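# Seat the upright loose cup on the free fixture's plug

## Task

Take the one loose cup whose open, wide end faces up, turn it so that wide end faces down, and lower it onto the uncovered plug of the fixture that has no cup, pushing it fully down. Do not disturb the cups already sitting on the other fixtures, and open the gripper to release the cup at the end.

## Robot and tools

Robot: two arms, left_arm and right_arm, each with a two-finger gripper and a wrist camera. All poses share one scene frame: origin on the table surface midway between the arms, +z up, +x pointing out over the table, left_arm on the +y side. The names left and right do not refer to sides of a camera picture. Base positions: left_arm (+0.020, +0.269, 0) m, right_arm (+0.010, -0.281, 0) m, each turned slightly about z.

Gripper axes: the fingers extend along the gripper's +z and separate along its y. The reported end_effector_position is the point between the finger pads, roughly 1 cm short of the fingertips. Joint ranges in rad, base to hand: waist -2.880..2.880, shoulder 0.000..3.142, elbow 0.000..3.019, wrist pitch -1.693..1.571, wrist yaw -1.571..1.571, wrist roll -2.094..2.094.

Row format (used by both execute_actions and move): one flat list of 14 numbers, each in [-1, 1], always including both arms: dx, dy, dz, rx, ry, rz, opening for left_arm, then the same seven for right_arm. The first six of each arm are an offset, not a pose: a displacement from that gripper's measured pose at the start of the action (for a move, the pose in the latest result showing one), expressed in the gripper's own axes. Scale: 1.0 equals 0.6 m of translation or 180 degrees of rotation; rx, ry, rz form a single rotation vector. Opening is absolute, not an offset: +1 = fully open (0.094 m), -1 = closed.

execute_actions(actions): a list of actions run in sequence. Each action is a table of at most 15 rows, one row per 1/30 s control step; if fewer than 15 rows are given the last row is repeated. Every row in an action is measured from the same start pose, not from the row before it. For the first action of a call the start is the last reported pose. An empty list just returns the current state and images. Per step the commanded pose is clipped to at most 70 mm and 16 degrees away from the measured pose, so large offsets need several actions; after an action the arm continues only to its last clipped pose.

move(target, speed, blocking): target is one 14-number row as above. Each gripper travels a straight line toward it, all arms finishing together, over 0.5 to 10 s (cut off at 10 s). speed is the path's top speed in m/s, 0.002 to 0.5, default 0.25; rotation is capped at twice that in rad/s. Openings are sent when the move begins. Moves do not avoid obstacles or the other arm, and grippers may lag, wander or overshoot the speed, mostly near full reach. Faster moves and targets deeper past a contact hit and press harder. blocking=false returns after 0.5 s while motion continues; until a result shows it ended, other moves and actions are rejected, so use wait or stop. The result adds a move: line with the ending (done, off_target, moving, held, fault) and limits (paced = the sent pose was clipped; held = steps were blocked, after which the arm may jump quickly), plus each gripper's distance from its target.

wait(seconds): 0 to 10; arms keep their last command; a running move carries on and the wait returns when it finishes. stop(): brakes a running move; needs room, more at high speed; fingers keep moving. zoom_image(camera, region): camera is cam_left_wrist or cam_right_wrist; region [x0, y0, x1, y1] in pixels of that 504x504 image, top-left is (0, 0), no larger than 504 by 504. read_manual(section): only "licences"; no motion. finished_scene(scene): pass the current scene number to end it irreversibly; the cup must already be seated and stay there.

Results: a state line `left_arm: …` | `right_arm: …` with each end_effector_position (m) and end_effector_quat_wxyz; printed positions may be off, more at long reach. Hand target lines show where the controller is driving each gripper. grip_measured is the finger opening on the command scale; the last Joint positions entry is the opening in metres; readings can be about 1 mm off per gripper. Joint torques follow the joint order and include offsets and noise. Action calls list step readings; HELD plus an arm name means that arm's row was partly blocked. A pose unreachable line means the clearance check altered or blocked that arm's command. FAULT lines report an arm stop; MOTOR HOT warns from 85 °C, and at 100 °C the arm drops what it holds and collapses (OVER-TEMPERATURE FAULT). Images arrive as cam_left_wrist then cam_right_wrist, fisheye, with calibration given per camera (K, D, T_world_to_cam); expect small errors.

Practical habits: arms tend to finish a centimetre or more low and can sink under repeated zero offsets; to hold one still, send the correction back to the desired pose in the first call of a reply and zeros afterward, aiming higher if it still droops. To grasp, command an opening below grip_measured, around 0.03 below for a firm hold. Pad force is roughly 50 to 62 N. The robot keeps executing the last command while you compose a reply. Occasional external tugs or shoves may act on held or loose objects.

Avoid: letting the two arms collide or press on each other, knocking or placing anything off the table, dropping the cup, slamming into fixtures, and hard shoves against the other cups.

Each tool is called after "Emit:" as name(argument=value, ...) on one line, values as JSON.

## Session

Emit:
execute_actions(actions=[])

Scene clock: 0.00 s.
left_arm: end_effector_position=(+0.1571, +0.5849, +0.1754) grip_measured=+1.000 end_effector_quat_wxyz=(-0.050, +0.910, -0.352, +0.214) | right_arm: end_effector_position=(+0.5395, +0.1112, +0.2706) grip_measured=+1.000 end_effector_quat_wxyz=(-0.232, +0.158, +0.875, +0.394)
Joint positions: left_arm=[ 1.225  1.24   0.959 -1.264  0.442 -1.03   0.094] | right_arm=[ 0.548  2.012  2.013 -1.472 -0.947  0.833  0.094]
Joint velocities: left_arm=[-0.015 -0.024  0.022 -0.002 -0.007 -0.037  0.   ] | right_arm=[-0.015 -0.005 -0.002 -0.007 -0.022 -0.066  0.   ]
Joint torques (N m, as the arm reports them, + toward a larger angle): no reading
Motor temperatures (°C, as the motors report them): left_arm=[24 24 23 22 23 25] | right_arm=[24 26 24 24 25 27]
Hand target (left_arm): +0.158, +0.591, +0.181; -0.057, +0.909, -0.353, +0.212
Hand target (right_arm): +0.543, +0.113, +0.288; -0.217, +0.148, +0.876, +0.405

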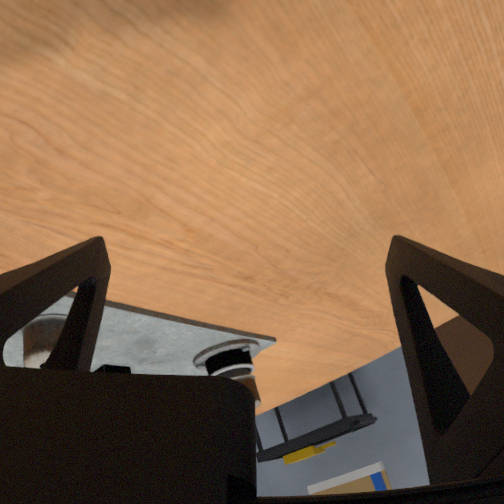

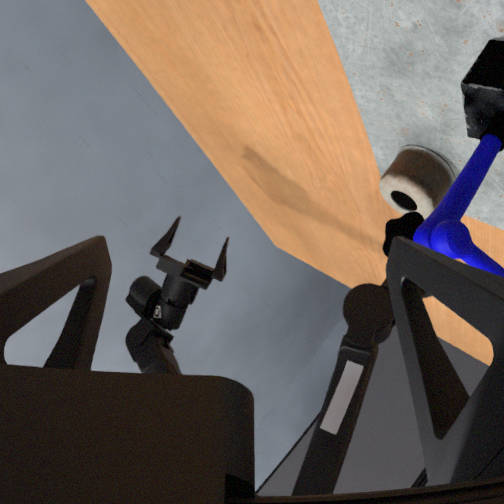

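Emit:
move(target=[0.5,0.05,-0.25,0,-0.22,0,1,0.21,-0.38,-0.36,0,-0.15,0,1], speed=0.4)

Scene clock: 9.67 s.
left_arm: end_effector_position=(+0.2714, +0.3687, +0.3876) grip_measured=+1.000 end_effector_quat_wxyz=(-0.225, +0.888, -0.402, +0.005) | right_arm: end_effector_position=(+0.3916, -0.1919, +0.3129) grip_measured=+1.000 end_effector_quat_wxyz=(-0.023, +0.260, +0.900, +0.349)
Joint positions: left_arm=[-0.009  0.919  1.296 -1.682 -0.372 -2.095  0.094] | right_arm=[ 0.065  1.249  1.261 -1.448 -0.705  0.554  0.094]
Joint velocities: left_arm=[-0.005 -0.015 -0.007  0.012 -0.051 -0.051  0.   ] | right_arm=[-0.005 -0.005 -0.022  0.007 -0.037 -0.007  0.   ]
Joint torques (N m, as the arm reports them, + toward a larger angle): left_arm=[ 2.22 -3.73 13.69  0.29 -0.21 -0.01] | right_arm=[-0.95 -9.79  8.18 -0.39 -0.26 -0.27]
Motor temperatures (°C, as the motors report them): left_arm=[24 25 25 22 23 25] | right_arm=[24 28 27 24 25 27]
Hand target (left_arm): +0.271, +0.370, +0.402; -0.228, +0.891, -0.392, +0.014
Hand target (right_arm): +0.391, -0.189, +0.315; -0.022, +0.247, +0.903, +0.350
Off the commanded pose (left_arm): 0.023 m, 18 deg; orientation clipped at the last step of the last action.
Off the commanded pose (right_arm): 0.011 m, 2 deg.
joint sent to its limit (left arm) — the command would take joint 4 (wrist pitch) past its lower limit and joint 6 (wrist roll) past its lower limit, so those joints were sent only as far as their limits.
move: off_target (left_arm, right_arm); limits=paced
camera_calibration (this result's frames):
cam_left_wrist: T_world_to_cam=[[0.707476, 0.582536, 0.400161, -0.560199], [0.435008, -0.805179, 0.403057, 0.0243406], [0.556996, -0.11108, -0.823053, 0.327998], [0, 0, 0, 1]] pos_world=[0.203046, 0.382369, 0.484318]
cam_right_wrist: T_world_to_cam=[[-0.481134, -0.640292, -0.598779, 0.245999], [-0.777649, -0.00358017, 0.628689, 0.111166], [-0.404688, 0.768123, -0.4962, 0.592725], [0, 0, 0, 1]] pos_world=[0.444675, -0.297376, 0.37152]

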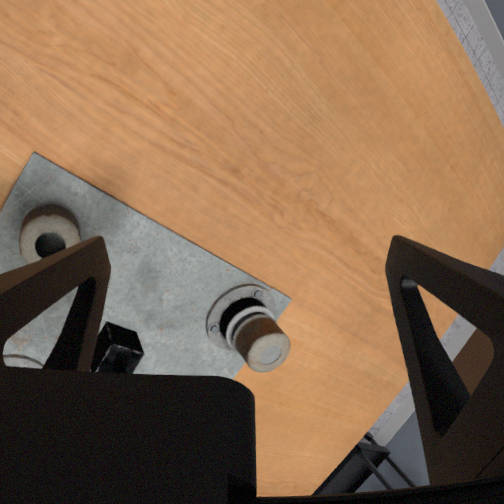

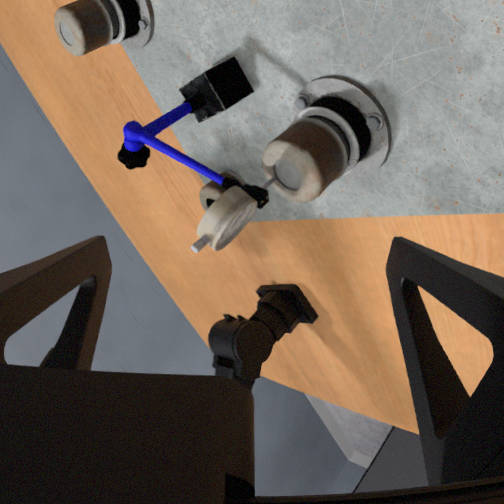

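Emit:
move(target=[0.017,0.177,-0.008,-0.132,0.058,0.008,1,0,0,0,0,0,0,1], speed=0.4)

Scene clock: 14.27 s.
left_arm: end_effector_position=(+0.2062, +0.2990, +0.3505) grip_measured=+1.000 end_effector_quat_wxyz=(-0.099, +0.889, -0.427, +0.136) | right_arm: end_effector_position=(+0.3904, -0.1919, +0.3104) grip_measured=+1.000 end_effector_quat_wxyz=(-0.025, +0.259, +0.900, +0.349)
Joint positions: left_arm=[-0.001  0.656  1.109 -1.685 -0.008 -2.091  0.094] | right_arm=[ 0.065  1.249  1.255 -1.448 -0.705  0.551  0.094]
Joint velocities: left_arm=[-0.005 -0.005 -0.012  0.002 -0.051  0.007  0.   ] | right_arm=[ 0.005 -0.005 -0.007 -0.022 -0.007 -0.022  0.   ]
Joint torques (N m, as the arm reports them, + toward a larger angle): left_arm=[ 2.03 -1.22  9.07  0.6   0.   -0.03] | right_arm=[-1.71 -9.62  7.96 -0.1  -0.19 -0.07]
Motor temperatures (°C, as the motors report them): left_arm=[24 25 27 22 23 25] | right_arm=[24 28 28 24 25 27]
Hand target (left_arm): +0.203, +0.299, +0.345; -0.090, +0.894, -0.421, +0.127
Hand target (right_arm): +0.392, -0.192, +0.313; -0.023, +0.260, +0.900, +0.349
Off the commanded pose (left_arm): 0.005 m, 19 deg; orientation clipped at the last step of the last action.
Off the commanded pose (right_arm): 0.003 m, 0 deg.
joint sent to its limit (left arm) — the command would take joint 4 (wrist pitch) past its lower limit, so that joint was sent only as far as its limit.
move: off_target (left_arm); limits=paced
camera_calibration (this result's frames):
cam_left_wrist: T_world_to_cam=[[0.728612, 0.622081, 0.286602, -0.434944], [0.290142, -0.65937, 0.693577, -0.104052], [0.620438, -0.422193, -0.660916, 0.349155], [0, 0, 0, 1]] pos_world=[0.130466, 0.349373, 0.427586]
cam_right_wrist: T_world_to_cam=[[-0.482461, -0.641274, -0.596657, 0.243635], [-0.774878, -0.00513508, 0.63209, 0.109353], [-0.408407, 0.767295, -0.494431, 0.591684], [0, 0, 0, 1]] pos_world=[0.443927, -0.297198, 0.368793]

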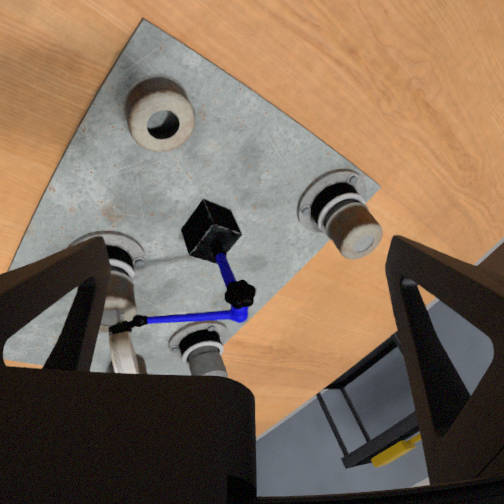

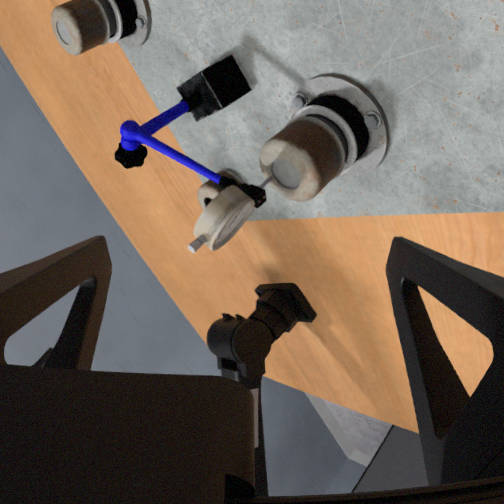

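Emit:
move(target=[0.098,0.097,0.323,-0.073,-0.082,-0.228,1,0,0,0,0,0,0,1], speed=0.4)

Scene clock: 29.33 s.
left_arm: end_effector_position=(+0.2588, +0.2297, +0.1607) grip_measured=+1.000 end_effector_quat_wxyz=(+0.229, +0.885, -0.395, +0.089) | right_arm: end_effector_position=(+0.3892, -0.1918, +0.3079) grip_measured=+1.000 end_effector_quat_wxyz=(-0.028, +0.260, +0.900, +0.348)
Joint positions: left_arm=[ 0.02   1.038  0.757 -1.409  0.484 -2.098  0.094] | right_arm=[ 0.065  1.249  1.249 -1.448 -0.705  0.551  0.094]
Joint velocities: left_arm=[ 0.005 -0.005 -0.002  0.017  0.081 -0.007  0.   ] | right_arm=[-0.005 -0.024  0.002  0.002 -0.051 -0.051  0.   ]
Joint torques (N m, as the arm reports them, + toward a larger angle): left_arm=[ 1.4  -4.87 11.08 -0.56  0.36 -0.09] | right_arm=[-1.58 -9.47  8.34  0.03 -0.2  -0.13]
Motor temperatures (°C, as the motors report them): left_arm=[24 25 27 22 23 25] | right_arm=[24 27 30 24 25 27]
Hand target (left_arm): +0.261, +0.229, +0.163; +0.235, +0.886, -0.391, +0.083
Hand target (right_arm): +0.390, -0.192, +0.310; -0.025, +0.259, +0.900, +0.349
Off the commanded pose (left_arm): 0.004 m, 47 deg; orientation clipped at the last step of the last action.
Off the commanded pose (right_arm): 0.003 m, 0 deg.
joint sent to its limit (left arm) — the command would take joint 6 (wrist roll) past its lower limit, so that joint was sent only as far as its limit.
move: off_target (left_arm); limits=paced
camera_calibration (this result's frames):
cam_left_wrist: T_world_to_cam=[[0.734699, 0.58584, -0.342066, -0.268009], [0.559048, -0.237211, 0.794479, -0.216132], [0.384296, -0.774934, -0.501791, 0.278393], [0, 0, 0, 1]] pos_world=[0.210748, 0.321478, 0.219731]
cam_right_wrist: T_world_to_cam=[[-0.486088, -0.641065, -0.593931, 0.242215], [-0.771012, -0.00535772, 0.636799, 0.106974], [-0.411411, 0.767468, -0.491664, 0.590247], [0, 0, 0, 1]] pos_world=[0.44305, -0.297147, 0.365941]

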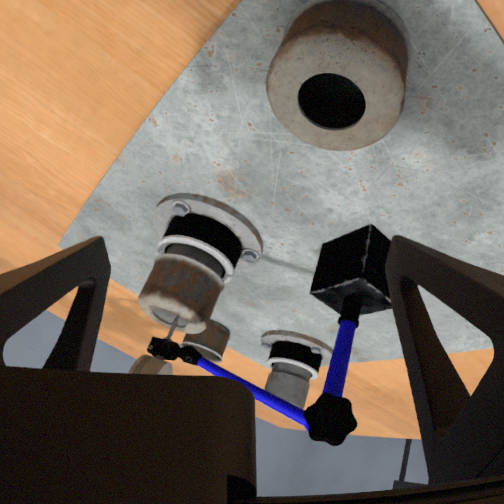

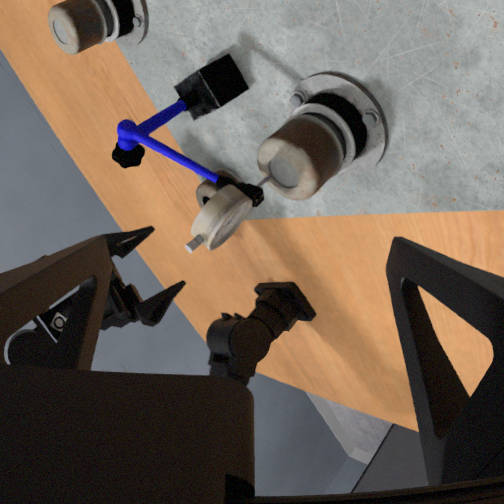

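Emit:
move(target=[0.009,-0.008,0.02,-0.091,-0.185,0.769,1,0,0,0,0,0,0,1], speed=0.5)

Scene clock: 37.57 s.
left_arm: end_effector_position=(+0.2658, +0.2275, +0.1513) grip_measured=+1.000 end_effector_quat_wxyz=(-0.005, +0.079, +0.997, +0.007) | right_arm: end_effector_position=(+0.3879, -0.1917, +0.3054) grip_measured=+1.000 end_effector_quat_wxyz=(-0.031, +0.261, +0.900, +0.347)
Joint positions: left_arm=[-0.33   1.018  0.777 -1.341 -0.013 -0.018  0.094] | right_arm=[ 0.065  1.249  1.243 -1.448 -0.705  0.551  0.094]
Joint velocities: left_arm=[-0.015 -0.005  0.012 -0.002 -0.007  0.007  0.   ] | right_arm=[-0.005 -0.005  0.002 -0.012 -0.037 -0.022  0.   ]
Joint torques (N m, as the arm reports them, + toward a larger angle): left_arm=[ 0.99 -6.67  9.25  1.5  -0.03  0.14] | right_arm=[-0.54 -9.4   7.84 -0.04 -0.2  -0.03]
Motor temperatures (°C, as the motors report them): left_arm=[24 25 28 22 23 25] | right_arm=[24 27 30 24 25 27]
Hand target (left_arm): +0.266, +0.225, +0.150; +0.003, +0.088, +0.996, +0.006
Hand target (right_arm): +0.389, -0.192, +0.308; -0.028, +0.260, +0.900, +0.348
Off the commanded pose (left_arm): 0.004 m, 2 deg.
Off the commanded pose (right_arm): 0.003 m, 0 deg.
move: done
camera_calibration (this result's frames):
cam_left_wrist: T_world_to_cam=[[-0.150006, -0.988527, -0.0177011, 0.269158], [-0.78683, 0.10852, 0.607554, 0.0942809], [-0.598662, 0.105064, -0.794081, 0.374641], [0, 0, 0, 1]] pos_world=[0.338841, 0.216477, 0.244979]
cam_right_wrist: T_world_to_cam=[[-0.489699, -0.640857, -0.591183, 0.240782], [-0.767117, -0.00558201, 0.641483, 0.104608], [-0.414399, 0.76764, -0.488879, 0.5888], [0, 0, 0, 1]] pos_world=[0.442156, -0.297096, 0.363094]

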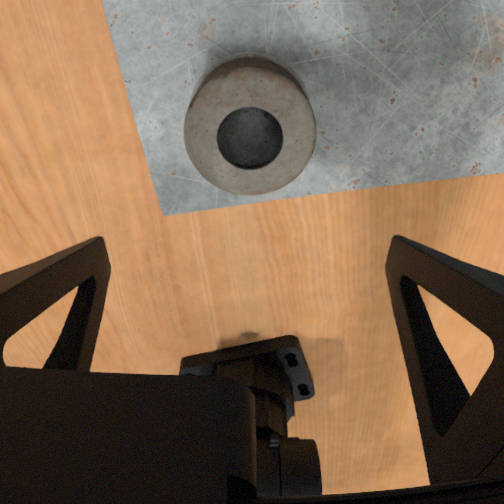

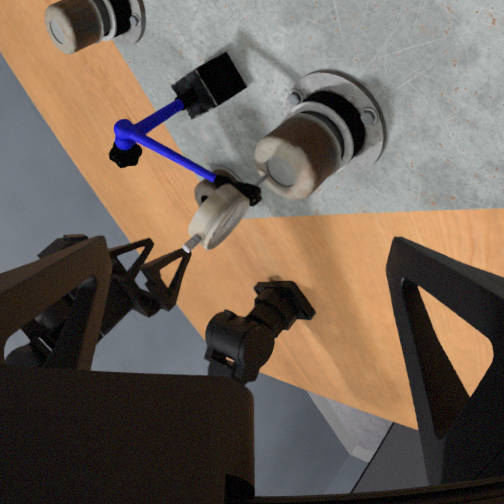

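Emit:
move(target=[-0.003,0,0.12,0,0,0,1,0,0,0,0,0,0,1])

Scene clock: 40.77 s.
left_arm: end_effector_position=(+0.2645, +0.2277, +0.0831) grip_measured=+1.000 end_effector_quat_wxyz=(-0.008, +0.080, +0.997, +0.007) | right_arm: end_effector_position=(+0.3866, -0.1916, +0.3029) grip_measured=+1.000 end_effector_quat_wxyz=(-0.034, +0.263, +0.900, +0.347)
Joint positions: left_arm=[-0.33   1.097  0.637 -1.127 -0.013 -0.015  0.094] | right_arm=[ 0.065  1.249  1.237 -1.448 -0.705  0.551  0.094]
Joint velocities: left_arm=[ 0.005 -0.005  0.002 -0.022 -0.037 -0.037  0.   ] | right_arm=[ 0.005 -0.024 -0.007 -0.007  0.066  0.066  0.   ]
Joint torques (N m, as the arm reports them, + toward a larger angle): left_arm=[ 1.88 -5.67  9.22  1.44 -0.04  0.05] | right_arm=[-0.64 -9.31  8.07  0.06 -0.17 -0.05]
Motor temperatures (°C, as the motors report them): left_arm=[24 25 28 22 23 25] | right_arm=[24 27 30 24 25 27]
Hand target (left_arm): +0.267, +0.228, +0.080; -0.005, +0.079, +0.997, +0.007
Hand target (right_arm): +0.388, -0.192, +0.305; -0.031, +0.261, +0.900, +0.347
Off the commanded pose (left_arm): 0.005 m, 0 deg.
Off the commanded pose (right_arm): 0.003 m, 0 deg.
move: done
camera_calibration (this result's frames):
cam_left_wrist: T_world_to_cam=[[-0.152725, -0.988109, -0.0177732, 0.268614], [-0.783767, 0.110147, 0.611209, 0.133191], [-0.601984, 0.107277, -0.791269, 0.319833], [0, 0, 0, 1]] pos_world=[0.337949, 0.216439, 0.176441]
cam_right_wrist: T_world_to_cam=[[-0.493293, -0.64065, -0.588413, 0.239339], [-0.763194, -0.00580793, 0.646143, 0.102254], [-0.417369, 0.767811, -0.486075, 0.587345], [0, 0, 0, 1]] pos_world=[0.441244, -0.297043, 0.360253]

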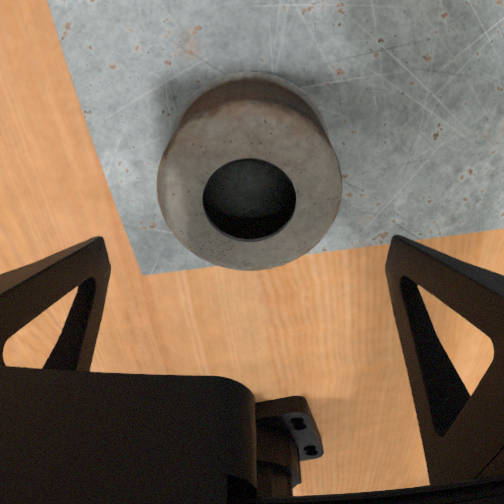

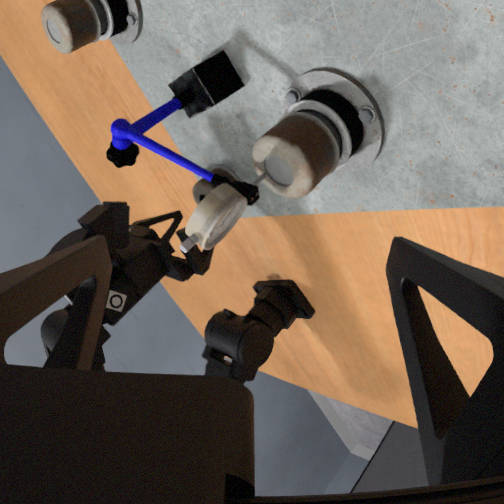

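Emit:
move(target=[0,0,0.076,0,0,0,1,0,0,0,0,0,0,1], speed=0.15)

Scene clock: 44.43 s.
left_arm: end_effector_position=(+0.2633, +0.2279, +0.0429) grip_measured=+1.000 end_effector_quat_wxyz=(-0.007, +0.080, +0.997, +0.007) | right_arm: end_effector_position=(+0.3854, -0.1916, +0.3005) grip_measured=+1.000 end_effector_quat_wxyz=(-0.036, +0.264, +0.900, +0.346)
Joint positions: left_arm=[-0.33   1.167  0.564 -0.982 -0.013 -0.015  0.094] | right_arm=[ 0.065  1.249  1.231 -1.448 -0.705  0.551  0.094]
Joint velocities: left_arm=[-0.024 -0.005  0.012 -0.007  0.037 -0.007  0.   ] | right_arm=[-0.005 -0.015  0.012 -0.022  0.037 -0.007  0.   ]
Joint torques (N m, as the arm reports them, + toward a larger angle): left_arm=[ 1.74 -6.16  8.2   1.45 -0.03  0.05] | right_arm=[-1.29 -9.38  8.02 -0.06 -0.22 -0.07]
Motor temperatures (°C, as the motors report them): left_arm=[24 25 27 22 23 25] | right_arm=[24 27 30 24 25 27]
Hand target (left_arm): +0.264, +0.228, +0.038; -0.008, +0.080, +0.997, +0.007
Hand target (right_arm): +0.387, -0.192, +0.303; -0.034, +0.263, +0.900, +0.347
Off the commanded pose (left_arm): 0.005 m, 0 deg.
Off the commanded pose (right_arm): 0.003 m, 0 deg.
move: done
camera_calibration (this result's frames):
cam_left_wrist: T_world_to_cam=[[-0.152698, -0.988114, -0.0177389, 0.267921], [-0.784684, 0.11031, 0.610002, 0.157006], [-0.600794, 0.107066, -0.792202, 0.286996], [0, 0, 0, 1]] pos_world=[0.336537, 0.21669, 0.136337]
cam_right_wrist: T_world_to_cam=[[-0.49687, -0.640444, -0.585621, 0.237885], [-0.759242, -0.00603549, 0.65078, 0.099913], [-0.420322, 0.767981, -0.483253, 0.58588], [0, 0, 0, 1]] pos_world=[0.440314, -0.29699, 0.357417]

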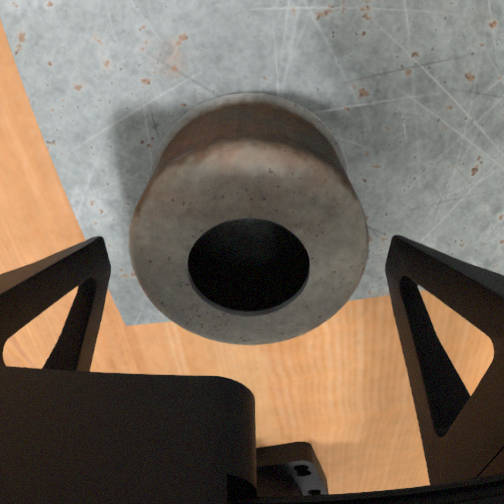

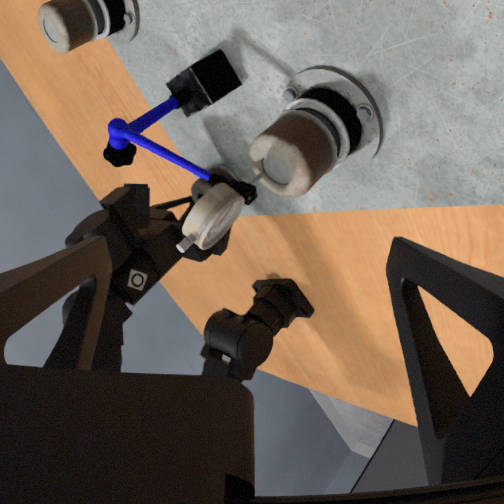

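Emit:
move(target=[0.002,0,0.022,0,0,0,1,0,0,0,0,0,0,1], speed=0.1)

Emit:
execute_actions(actions=[[[0,0,0,0,0,0,0.1,0,0,0,0,0,0,1]],[[0,0,0,0,0,0,0.1,0,0,0,0,0,0,1]]])

Scene clock: 47.30 s.
left_arm: end_effector_position=(+0.2635, +0.2279, +0.0373) grip_measured=+1.000 end_effector_quat_wxyz=(-0.001, +0.080, +0.997, +0.007) | right_arm: end_effector_position=(+0.3841, -0.1915, +0.2980) grip_measured=+1.000 end_effector_quat_wxyz=(-0.039, +0.265, +0.899, +0.346)
Joint positions: left_arm=[-0.33   1.171  0.549 -0.952 -0.013 -0.015  0.094] | right_arm=[ 0.065  1.249  1.225 -1.448 -0.705  0.551  0.094]
Joint velocities: left_arm=[ 0.015  0.005  0.002  0.012 -0.022 -0.007  0.   ] | right_arm=[-0.015 -0.015 -0.017  0.007  0.037  0.007  0.   ]
Joint torques (N m, as the arm reports them, + toward a larger angle): left_arm=[ 1.47 -5.28  7.93  1.46 -0.04  0.03] | right_arm=[-0.86 -9.98  8.1  -0.18 -0.27 -0.04]
Motor temperatures (°C, as the motors report them): left_arm=[24 25 27 22 23 25] | right_arm=[24 27 30 24 25 27]
Hand target (left_arm): +0.262, +0.228, +0.030; -0.007, +0.080, +0.997, +0.007
Hand target (right_arm): +0.385, -0.192, +0.300; -0.036, +0.264, +0.900, +0.346
Off the commanded pose (left_arm): 0.008 m, 1 deg.
Off the commanded pose (right_arm): 0.003 m, 0 deg.
move: done
camera_calibration (this result's frames):
cam_left_wrist: T_world_to_cam=[[-0.1525, -0.988149, -0.0174801, 0.267763], [-0.791507, 0.111523, 0.600899, 0.162457], [-0.591829, 0.105473, -0.799133, 0.280917], [0, 0, 0, 1]] pos_world=[0.335674, 0.216843, 0.13155]
cam_right_wrist: T_world_to_cam=[[-0.50043, -0.640239, -0.582807, 0.23642], [-0.755263, -0.00626468, 0.655392, 0.0975843], [-0.423258, 0.76815, -0.480414, 0.584406], [0, 0, 0, 1]] pos_world=[0.439368, -0.296935, 0.354587]

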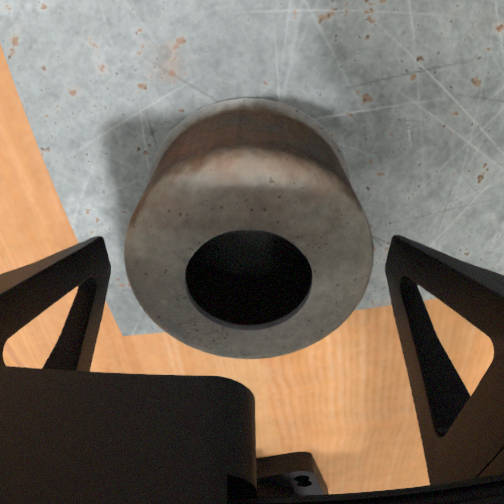

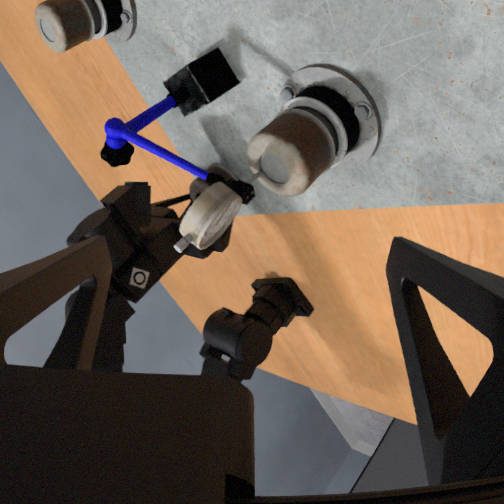

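Scene clock: 48.30 s.
left_arm: end_effector_position=(+0.2635, +0.2278, +0.0373) grip_measured=+0.463 end_effector_quat_wxyz=(-0.001, +0.080, +0.997, +0.006) | right_arm: end_effector_position=(+0.3815, -0.1914, +0.2933) grip_measured=+1.000 end_effector_quat_wxyz=(-0.045, +0.267, +0.899, +0.344)
Joint positions: left_arm=[-0.33   1.171  0.549 -0.952 -0.013 -0.015  0.069] | right_arm=[ 0.065  1.249  1.213 -1.448 -0.705  0.551  0.094]
Joint velocities: left_arm=[ 0.005  0.005 -0.007 -0.002 -0.11  -0.037 -0.001] | right_arm=[ 0.005 -0.015 -0.007  0.002 -0.022 -0.007  0.   ]
Joint torques (N m, as the arm reports them, + toward a larger angle): left_arm=[ 1.72 -6.7   8.68  0.63 -0.03  0.02] | right_arm=[ -0.78 -10.47   8.12   0.02  -0.16  -0.09]
Motor temperatures (°C, as the motors report them): left_arm=[24 25 27 22 23 25] | right_arm=[24 27 30 24 25 27]
Hand target (left_arm): +0.263, +0.228, +0.037; -0.001, +0.080, +0.997, +0.006
Hand target (right_arm): +0.383, -0.191, +0.296; -0.042, +0.266, +0.899, +0.345
Off the commanded pose (left_arm): 0.000 m, 0 deg.
Off the commanded pose (right_arm): 0.003 m, 0 deg.
Step readings (end_effector_position; steps 1 to 15: 1st action; 16 to 30: 2nd action):
0: left_arm (+0.2635, +0.2279, +0.0373) | right_arm (+0.3841, -0.1915, +0.2980)
1: left_arm (+0.2635, +0.2279, +0.0373) | right_arm (+0.3840, -0.1915, +0.2979)
2: left_arm (+0.2635, +0.2279, +0.0373) | right_arm (+0.3838, -0.1915, +0.2976)
4: left_arm (+0.2635, +0.2278, +0.0373) | right_arm (+0.3833, -0.1915, +0.2965)
8: left_arm (+0.2635, +0.2278, +0.0373) | right_arm (+0.3829, -0.1914, +0.2957)
15: left_arm (+0.2635, +0.2278, +0.0373) | right_arm (+0.3829, -0.1914, +0.2957)
16: left_arm (+0.2635, +0.2278, +0.0373) | right_arm (+0.3827, -0.1914, +0.2954)
17: left_arm (+0.2635, +0.2278, +0.0373) | right_arm (+0.3825, -0.1914, +0.2951)
19: left_arm (+0.2635, +0.2278, +0.0373) | right_arm (+0.3819, -0.1914, +0.2940)
23: left_arm (+0.2635, +0.2278, +0.0373) | right_arm (+0.3815, -0.1914, +0.2933)
30: end_effector_position above
camera_calibration (this result's frames):
cam_left_wrist: T_world_to_cam=[[-0.152877, -0.988097, -0.0170975, 0.267771], [-0.791421, 0.112049, 0.600914, 0.162312], [-0.591846, 0.105397, -0.799131, 0.280938], [0, 0, 0, 1]] pos_world=[0.335665, 0.216786, 0.131548]
cam_right_wrist: T_world_to_cam=[[-0.507278, -0.639844, -0.577294, 0.233549], [-0.747473, -0.0067133, 0.664259, 0.0931088], [-0.428898, 0.768475, -0.474861, 0.581524], [0, 0, 0, 1]] pos_world=[0.437485, -0.296827, 0.349121]

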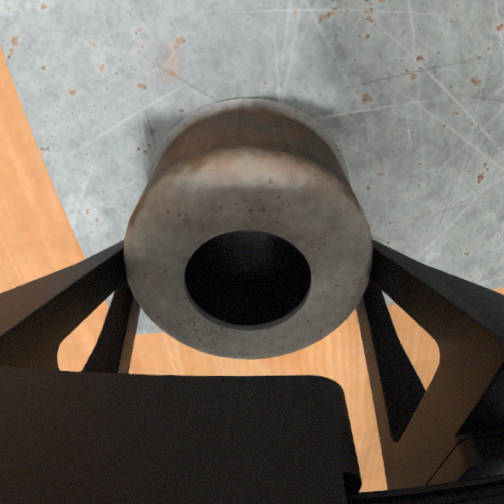

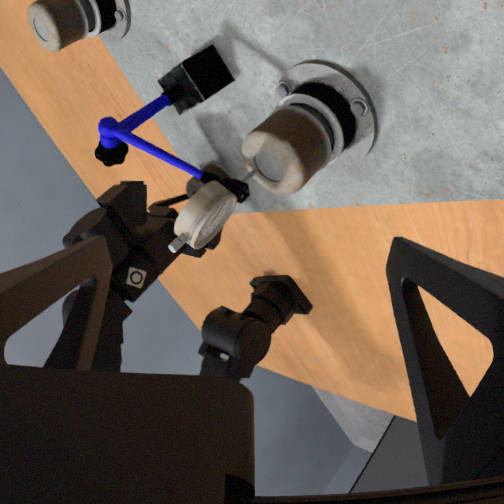

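Emit:
move(target=[0,0,-0.4,0,0,0,0.1,0,0,0,0,0,0,1], speed=0.3)

Emit:
move(target=[-0.15,0,-0.08,0,-0.5,0,0.1,0,0,0,0,0,0,1], speed=0.4)

Scene clock: 51.37 s.
left_arm: end_effector_position=(+0.2578, +0.2288, +0.2578) grip_measured=+0.463 end_effector_quat_wxyz=(-0.018, +0.080, +0.997, +0.008) | right_arm: end_effector_position=(+0.3802, -0.1913, +0.2909) grip_measured=+1.000 end_effector_quat_wxyz=(-0.047, +0.268, +0.899, +0.344)
Joint positions: left_arm=[-0.33   0.983  1.036 -1.661 -0.013 -0.016  0.069] | right_arm=[ 0.065  1.249  1.207 -1.448 -0.705  0.551  0.094]
Joint velocities: left_arm=[-0.015 -0.015 -0.007 -0.002  0.007 -0.007 -0.001] | right_arm=[-0.015 -0.005 -0.002  0.007 -0.022 -0.022  0.   ]
Joint torques (N m, as the arm reports them, + toward a larger angle): left_arm=[ 1.31 -5.98 14.61 -0.16 -0.05 -0.08] | right_arm=[-0.24 -9.37  8.08 -0.09 -0.25 -0.06]
Motor temperatures (°C, as the motors report them): left_arm=[24 25 28 22 23 25] | right_arm=[24 27 31 24 25 27]
Hand target (left_arm): +0.262, +0.226, +0.276; -0.001, +0.080, +0.997, +0.006
Hand target (right_arm): +0.381, -0.191, +0.293; -0.045, +0.267, +0.899, +0.344
Off the commanded pose (left_arm): 0.021 m, 2 deg.
Off the commanded pose (right_arm): 0.003 m, 0 deg.
move: off_target (left_arm)
camera_calibration (this result's frames):
cam_left_wrist: T_world_to_cam=[[-0.152707, -0.98811, -0.0178741, 0.271829], [-0.770976, 0.107796, 0.627675, 0.0140092], [-0.618285, 0.109631, -0.77827, 0.454127], [0, 0, 0, 1]] pos_world=[0.333091, 0.2173, 0.349499]
cam_right_wrist: T_world_to_cam=[[-0.510787, -0.639642, -0.574416, 0.232052], [-0.743411, -0.0069472, 0.668799, 0.0908176], [-0.431782, 0.768641, -0.471969, 0.580024], [0, 0, 0, 1]] pos_world=[0.436488, -0.296769, 0.346309]

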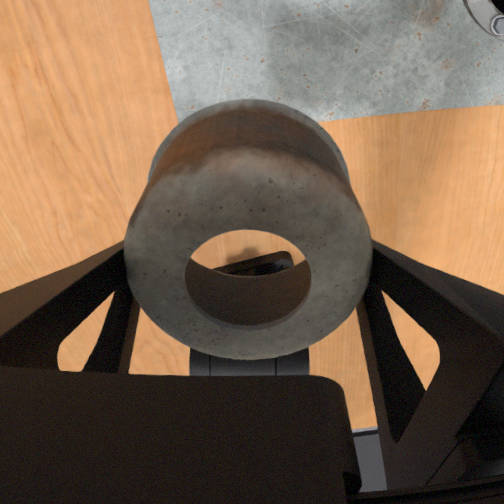

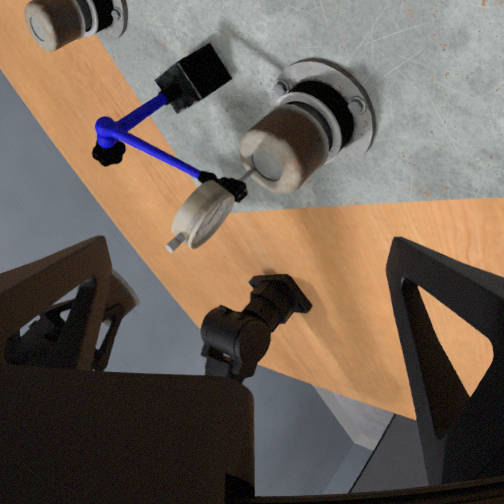

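Scene clock: 53.87 s.
left_arm: end_effector_position=(+0.3497, +0.2116, +0.2878) grip_measured=+0.463 end_effector_quat_wxyz=(+0.676, +0.058, +0.732, -0.060) | right_arm: end_effector_position=(+0.3788, -0.1912, +0.2884) grip_measured=+1.000 end_effector_quat_wxyz=(-0.050, +0.269, +0.899, +0.343)
Joint positions: left_arm=[-0.33   0.449  0.321  0.049 -0.008 -0.01   0.069] | right_arm=[ 0.065  1.249  1.201 -1.448 -0.705  0.551  0.094]
Joint velocities: left_arm=[-0.005  0.005 -0.002 -0.012 -0.007  0.037  0.001] | right_arm=[-0.024 -0.015 -0.012  0.012 -0.051  0.022  0.   ]
Joint torques (N m, as the arm reports them, + toward a larger angle): left_arm=[ 1.9  -0.77 12.2   4.36  0.1   0.13] | right_arm=[-1.23 -9.74  8.1  -0.04 -0.24 -0.02]
Motor temperatures (°C, as the motors report them): left_arm=[24 25 28 22 23 25] | right_arm=[24 27 31 24 25 27]
Hand target (left_arm): +0.351, +0.212, +0.299; +0.691, +0.060, +0.718, -0.059
Hand target (right_arm): +0.380, -0.191, +0.291; -0.047, +0.268, +0.899, +0.344
Off the commanded pose (left_arm): 0.015 m, 3 deg.
Off the commanded pose (right_arm): 0.003 m, 0 deg.
move: off_target (left_arm)
camera_calibration (this result's frames):
cam_left_wrist: T_world_to_cam=[[-0.161733, -0.986704, 0.0160487, 0.262504], [-0.653045, 0.0948211, -0.75136, 0.426304], [0.739848, -0.132, -0.659697, 0.0783028], [0, 0, 0, 1]] pos_world=[0.262919, 0.228927, 0.367751]
cam_right_wrist: T_world_to_cam=[[-0.514279, -0.639441, -0.571518, 0.230544], [-0.739322, -0.00718269, 0.673314, 0.0885394], [-0.434649, 0.768806, -0.469059, 0.578515], [0, 0, 0, 1]] pos_world=[0.435474, -0.296711, 0.343503]

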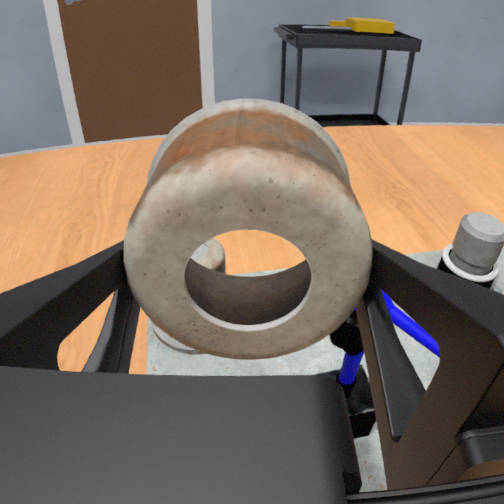

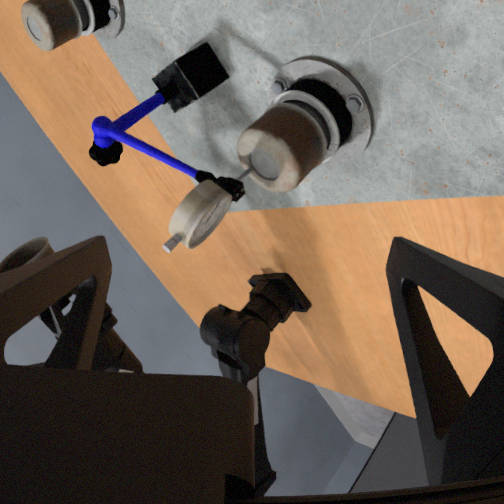

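Emit:
move(target=[0.017,-0.13,0.02,0.109,-0.109,-0.49,0.1,0,0,0,0,0,0,1], speed=0.35)

Scene clock: 64.87 s.
left_arm: end_effector_position=(+0.3482, +0.1362, +0.2715) grip_measured=+0.463 end_effector_quat_wxyz=(-0.533, +0.368, -0.452, +0.614) | right_arm: end_effector_position=(+0.3776, -0.1911, +0.2862) grip_measured=+1.000 end_effector_quat_wxyz=(-0.053, +0.270, +0.898, +0.342)
Joint positions: left_arm=[-0.713  1.058  0.142  1.267 -0.366 -1.409  0.069] | right_arm=[ 0.065  1.249  1.195 -1.448 -0.705  0.551  0.094]
Joint velocities: left_arm=[-0.015 -0.005 -0.007  0.007  0.022 -0.154  0.001] | right_arm=[-0.024 -0.015 -0.012 -0.002 -0.022 -0.066  0.   ]
Joint torques (N m, as the arm reports them, + toward a larger angle): left_arm=[ 0.85 -3.55  8.35  4.1   0.02  0.06] | right_arm=[-1.36 -9.69  7.8  -0.01 -0.26 -0.09]
Motor temperatures (°C, as the motors report them): left_arm=[24 25 29 23 23 25] | right_arm=[24 27 31 24 25 27]
Hand target (left_arm): +0.346, +0.134, +0.279; +0.531, -0.364, +0.438, -0.628
Hand target (right_arm): +0.379, -0.191, +0.289; -0.050, +0.269, +0.899, +0.343
Off the commanded pose (left_arm): 0.007 m, 3 deg.
Off the commanded pose (right_arm): 0.003 m, 0 deg.
move: off_target (left_arm)
camera_calibration (this result's frames):
cam_left_wrist: T_world_to_cam=[[-0.316662, 0.0303728, 0.948052, -0.149555], [-0.689927, -0.693282, -0.208234, 0.392988], [0.650943, -0.720026, 0.240491, -0.0746576], [0, 0, 0, 1]] pos_world=[0.272372, 0.223238, 0.241574]
cam_right_wrist: T_world_to_cam=[[-0.517536, -0.639254, -0.568781, 0.22912], [-0.735464, -0.00740489, 0.677524, 0.0864155], [-0.437321, 0.76896, -0.466316, 0.577092], [0, 0, 0, 1]] pos_world=[0.434508, -0.296655, 0.340878]

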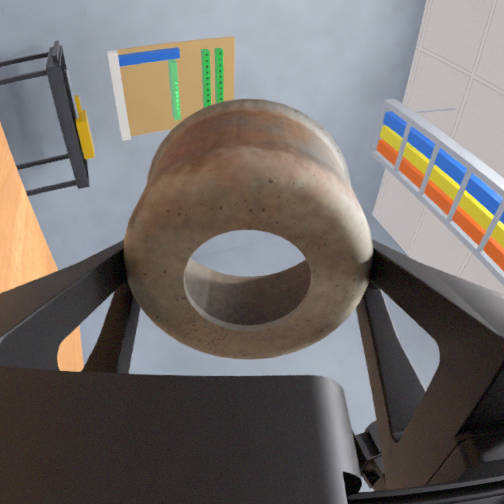

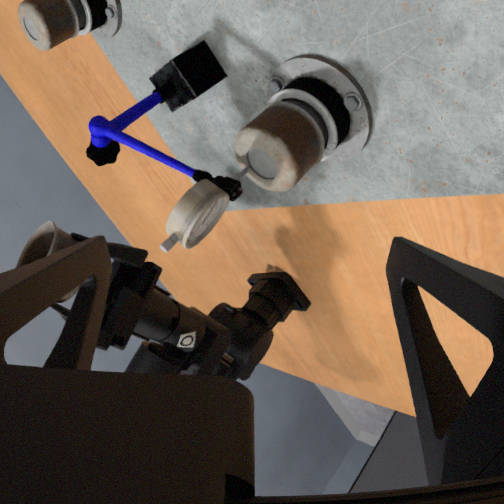

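Emit:
move(target=[0,0,0,0,0,0,0.1,0.24,0.225,0.058,0.189,-0.15,-0.163,1], speed=0.35)

Scene clock: 70.03 s.
left_arm: end_effector_position=(+0.3482, +0.1363, +0.2716) grip_measured=+0.463 end_effector_quat_wxyz=(-0.533, +0.368, -0.451, +0.614) | right_arm: end_effector_position=(+0.3184, -0.0291, +0.3596) grip_measured=+1.000 end_effector_quat_wxyz=(+0.158, +0.070, +0.985, -0.011)
Joint positions: left_arm=[-0.713  1.058  0.142  1.268 -0.366 -1.411  0.069] | right_arm=[ 0.918  1.276  1.495 -1.596  0.255  0.912  0.094]
Joint velocities: left_arm=[-0.005 -0.005 -0.007 -0.002 -0.051  0.022 -0.   ] | right_arm=[ 0.005 -0.015 -0.002 -0.027  0.066  0.051  0.   ]
Joint torques (N m, as the arm reports them, + toward a larger angle): left_arm=[ 1.51 -4.34  8.02  2.18  0.11  0.16] | right_arm=[-2.35 -9.13 11.35  0.01  0.45  0.16]
Motor temperatures (°C, as the motors report them): left_arm=[24 25 28 23 23 25] | right_arm=[24 27 32 24 25 27]
Hand target (left_arm): +0.348, +0.136, +0.272; +0.533, -0.368, +0.452, -0.614
Hand target (right_arm): +0.325, -0.026, +0.380; +0.172, +0.085, +0.981, +0.005
Off the commanded pose (left_arm): 0.000 m, 0 deg.
Off the commanded pose (right_arm): 0.024 m, 2 deg.
move: off_target (right_arm)
camera_calibration (this result's frames):
cam_left_wrist: T_world_to_cam=[[-0.316719, 0.0320696, 0.947977, -0.149834], [-0.690251, -0.693281, -0.207159, 0.39282], [0.650571, -0.719954, 0.241711, -0.074861], [0, 0, 0, 1]] pos_world=[0.272391, 0.223243, 0.241511]
cam_right_wrist: T_world_to_cam=[[-0.143594, -0.989297, 0.0259209, 0.00068858], [-0.942246, 0.144679, 0.302061, 0.199578], [-0.302578, 0.0189503, -0.952936, 0.571153], [0, 0, 0, 1]] pos_world=[0.360969, -0.0390171, 0.48397]

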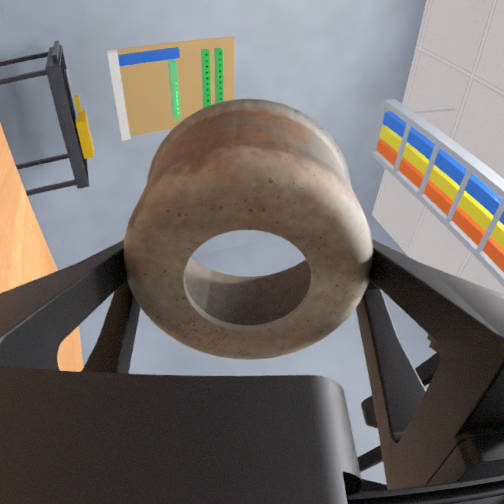

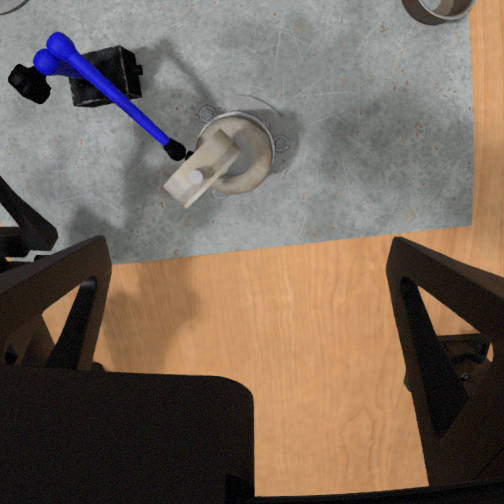

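Emit:
move(target=[0,0,0,0,0,0,0.1,0.027,0.275,-0.03,0,0,0,1], speed=0.2)

Scene clock: 72.50 s.
left_arm: end_effector_position=(+0.3482, +0.1363, +0.2716) grip_measured=+0.463 end_effector_quat_wxyz=(-0.533, +0.368, -0.451, +0.614) | right_arm: end_effector_position=(+0.3141, +0.1308, +0.3547) grip_measured=+1.000 end_effector_quat_wxyz=(+0.152, +0.055, +0.987, -0.023)
Joint positions: left_arm=[-0.713  1.058  0.142  1.268 -0.366 -1.411  0.069] | right_arm=[ 1.154  1.633  1.865 -1.699  0.291  1.129  0.094]
Joint velocities: left_arm=[-0.005 -0.005 -0.002  0.002  0.022  0.037 -0.001] | right_arm=[-0.005  0.005 -0.017 -0.002 -0.022  0.022  0.   ]
Joint torques (N m, as the arm reports them, + toward a larger angle): left_arm=[ 1.73 -4.36  7.99  2.07  0.08  0.15] | right_arm=[ -0.62 -15.18  10.78  -0.19   0.49   0.23]
Motor temperatures (°C, as the motors report them): left_arm=[24 25 28 23 23 25] | right_arm=[24 27 32 24 25 27]
Hand target (left_arm): +0.348, +0.136, +0.272; +0.533, -0.368, +0.451, -0.614
Hand target (right_arm): +0.318, +0.136, +0.373; +0.162, +0.069, +0.984, -0.005
Off the commanded pose (left_arm): 0.000 m, 0 deg.
Off the commanded pose (right_arm): 0.019 m, 2 deg.
joint sent to its limit (right arm) — the command would take joint 4 (wrist pitch) past its lower limit, so that joint was sent only as far as its limit.
move: off_target (right_arm)
camera_calibration (this result's frames):
cam_left_wrist: T_world_to_cam=[[-0.316719, 0.0320696, 0.947977, -0.149834], [-0.690251, -0.693281, -0.207159, 0.39282], [0.650571, -0.719954, 0.241711, -0.074861], [0, 0, 0, 1]] pos_world=[0.272391, 0.223243, 0.241511]
cam_right_wrist: T_world_to_cam=[[-0.117973, -0.991525, 0.0544034, 0.140584], [-0.94105, 0.129122, 0.312653, 0.17183], [-0.317028, -0.0143116, -0.948308, 0.569391], [0, 0, 0, 1]] pos_world=[0.358799, 0.125354, 0.478587]

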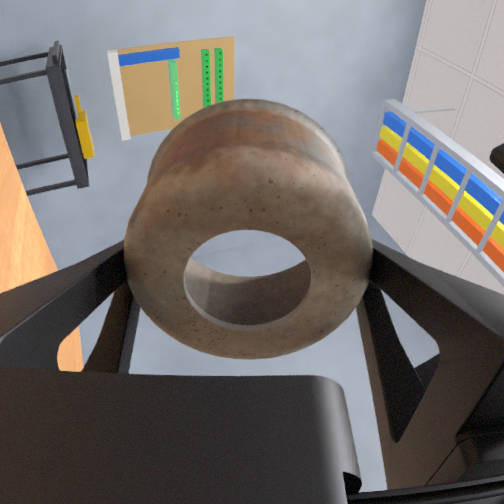

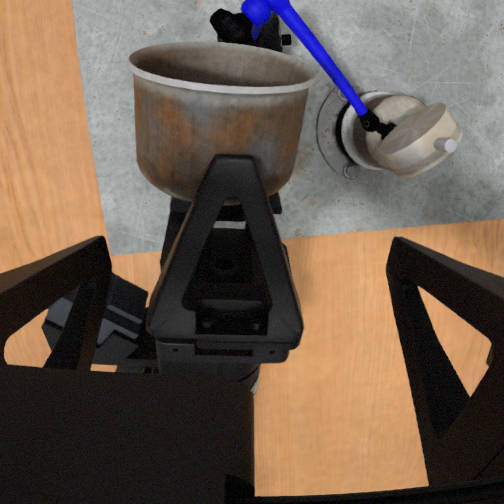

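Emit:
zoom_image(camera="cam_right_wrist", region=[100,20,340,240])

Region (100, 20, 340, 240) of cam_right_wrist's 504x504 image, scaled by 2.100, with more detail than that image has; it fills the top 462 rows of this view, and the rest is white.

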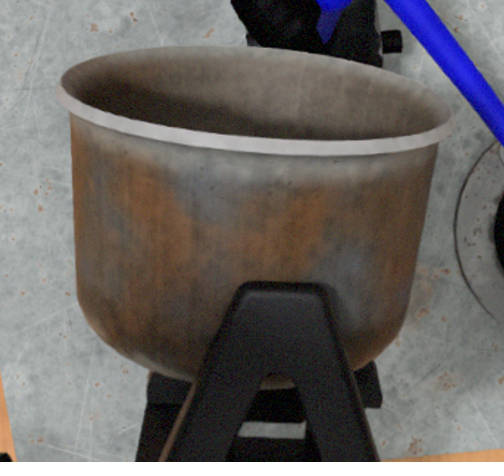

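Emit:
move(target=[0,0,0,0,0,0,0.1,0,-0.45,-0.03,0,0,0,1], speed=0.4)

Scene clock: 83.07 s.
left_arm: end_effector_position=(+0.3468, +0.1339, +0.2662) grip_measured=+0.463 end_effector_quat_wxyz=(-0.531, +0.367, -0.460, +0.610) | right_arm: end_effector_position=(+0.2792, -0.1390, +0.3775) grip_measured=+1.000 end_effector_quat_wxyz=(+0.154, +0.068, +0.986, -0.022)
Joint positions: left_arm=[-0.721  1.064  0.136  1.264 -0.365 -1.404  0.069] | right_arm=[ 0.737  1.04   1.365 -1.681  0.228  0.728  0.094]
Joint velocities: left_arm=[ 0.005 -0.005 -0.007  0.007 -0.007  0.051  0.   ] | right_arm=[ 0.005  0.015  0.002 -0.012 -0.11   0.022  0.   ]
Joint torques (N m, as the arm reports them, + toward a larger angle): left_arm=[ 2.14 -4.63  8.53  2.31  0.08  0.04] | right_arm=[-1.45 -6.73  8.05  0.    0.2  -0.12]
Motor temperatures (°C, as the motors report them): left_arm=[24 25 28 22 23 25] | right_arm=[24 28 34 24 25 27]
Hand target (left_arm): +0.348, +0.136, +0.272; +0.533, -0.368, +0.451, -0.614
Hand target (right_arm): +0.280, -0.136, +0.378; +0.151, +0.056, +0.987, -0.024
Off the commanded pose (left_arm): 0.006 m, 1 deg.
Off the commanded pose (right_arm): 0.004 m, 1 deg.
move: done; limits=paced
camera_calibration (this result's frames):
cam_left_wrist: T_world_to_cam=[[-0.30546, 0.0199507, 0.951996, -0.148377], [-0.696703, -0.686189, -0.209165, 0.390928], [0.649076, -0.72715, 0.223503, -0.0679781], [0, 0, 0, 1]] pos_world=[0.27116, 0.22178, 0.238216]
cam_right_wrist: T_world_to_cam=[[-0.14285, -0.988508, 0.0494527, -0.123016], [-0.93877, 0.151152, 0.309618, 0.170282], [-0.313534, -0.00219575, -0.949574, 0.577228], [0, 0, 0, 1]] pos_world=[0.323264, -0.146074, 0.501482]

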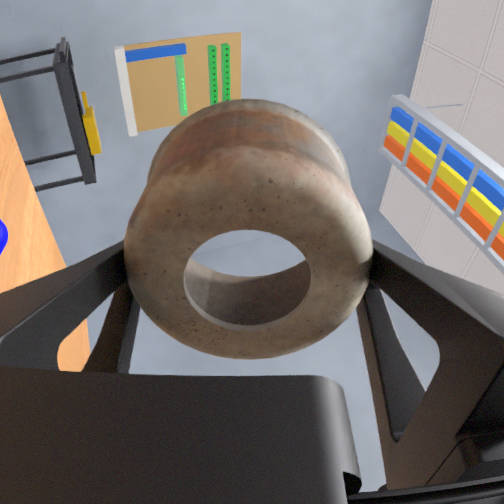

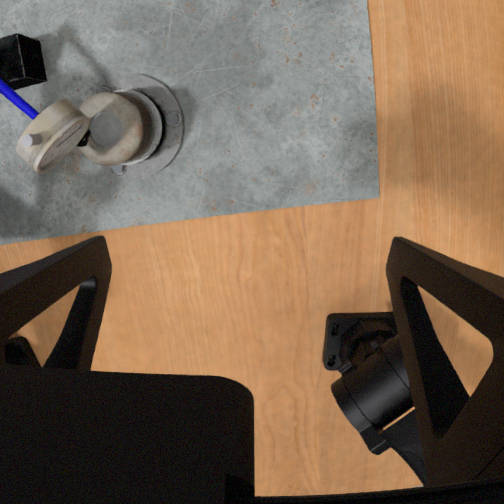

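Emit:
move(target=[-0.126,0.135,-0.217,-0.449,0.459,0.32,0.1,-0.21,-0.188,0.373,-0.014,0.099,-0.043,1], speed=0.4)

Scene clock: 88.93 s.
left_arm: end_effector_position=(+0.2443, +0.2334, +0.1317) grip_measured=+0.463 end_effector_quat_wxyz=(-0.019, +0.064, +0.998, +0.001) | right_arm: end_effector_position=(+0.4312, -0.2744, +0.1903) grip_measured=+1.000 end_effector_quat_wxyz=(-0.030, +0.009, +1.000, -0.006)
Joint positions: left_arm=[-0.31   0.985  0.703 -1.327  0.002 -0.026  0.069] | right_arm=[ 0.144  1.498  1.294 -1.426  0.01   0.038  0.094]
Joint velocities: left_arm=[-0.005  0.005  0.007 -0.002 -0.051 -0.051  0.   ] | right_arm=[-0.015 -0.024  0.002  0.007 -0.051 -0.066  0.   ]
Joint torques (N m, as the arm reports them, + toward a larger angle): left_arm=[ 0.81 -5.   15.48 -0.21 -0.16  0.1 ] | right_arm=[ -1.85 -12.03  10.79   0.05   0.    -0.27]
Motor temperatures (°C, as the motors report them): left_arm=[24 25 29 22 23 25] | right_arm=[24 28 34 24 25 27]
Hand target (left_arm): +0.260, +0.229, +0.152; +0.000, +0.074, +0.997, +0.001
Hand target (right_arm): +0.450, -0.276, +0.206; -0.004, +0.001, +1.000, -0.004
Off the commanded pose (left_arm): 0.028 m, 3 deg.
Off the commanded pose (right_arm): 0.025 m, 3 deg.
move: off_target (left_arm, right_arm)
camera_calibration (this result's frames):
cam_left_wrist: T_world_to_cam=[[-0.121585, -0.992575, -0.00341098, 0.263536], [-0.772424, 0.0924581, 0.628342, 0.0861379], [-0.623361, 0.0790315, -0.77793, 0.355533], [0, 0, 0, 1]] pos_world=[0.320202, 0.225516, 0.223354]
cam_right_wrist: T_world_to_cam=[[-0.00887014, -0.999279, 0.0369258, -0.284257], [-0.774065, 0.0302392, 0.632383, 0.225736], [-0.633044, -0.0229737, -0.773775, 0.545493], [0, 0, 0, 1]] pos_world=[0.517534, -0.278346, 0.289833]

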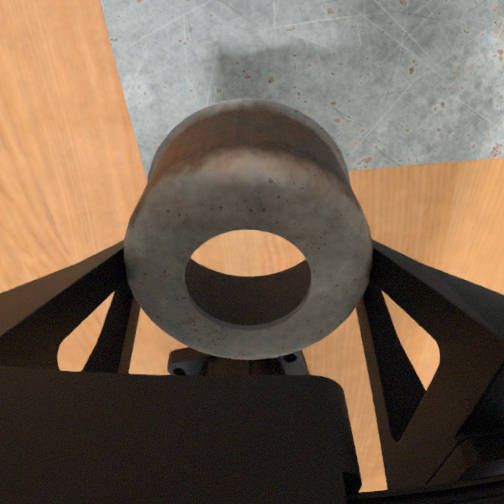

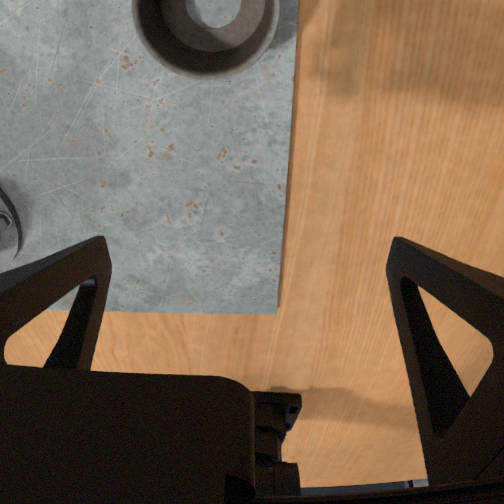

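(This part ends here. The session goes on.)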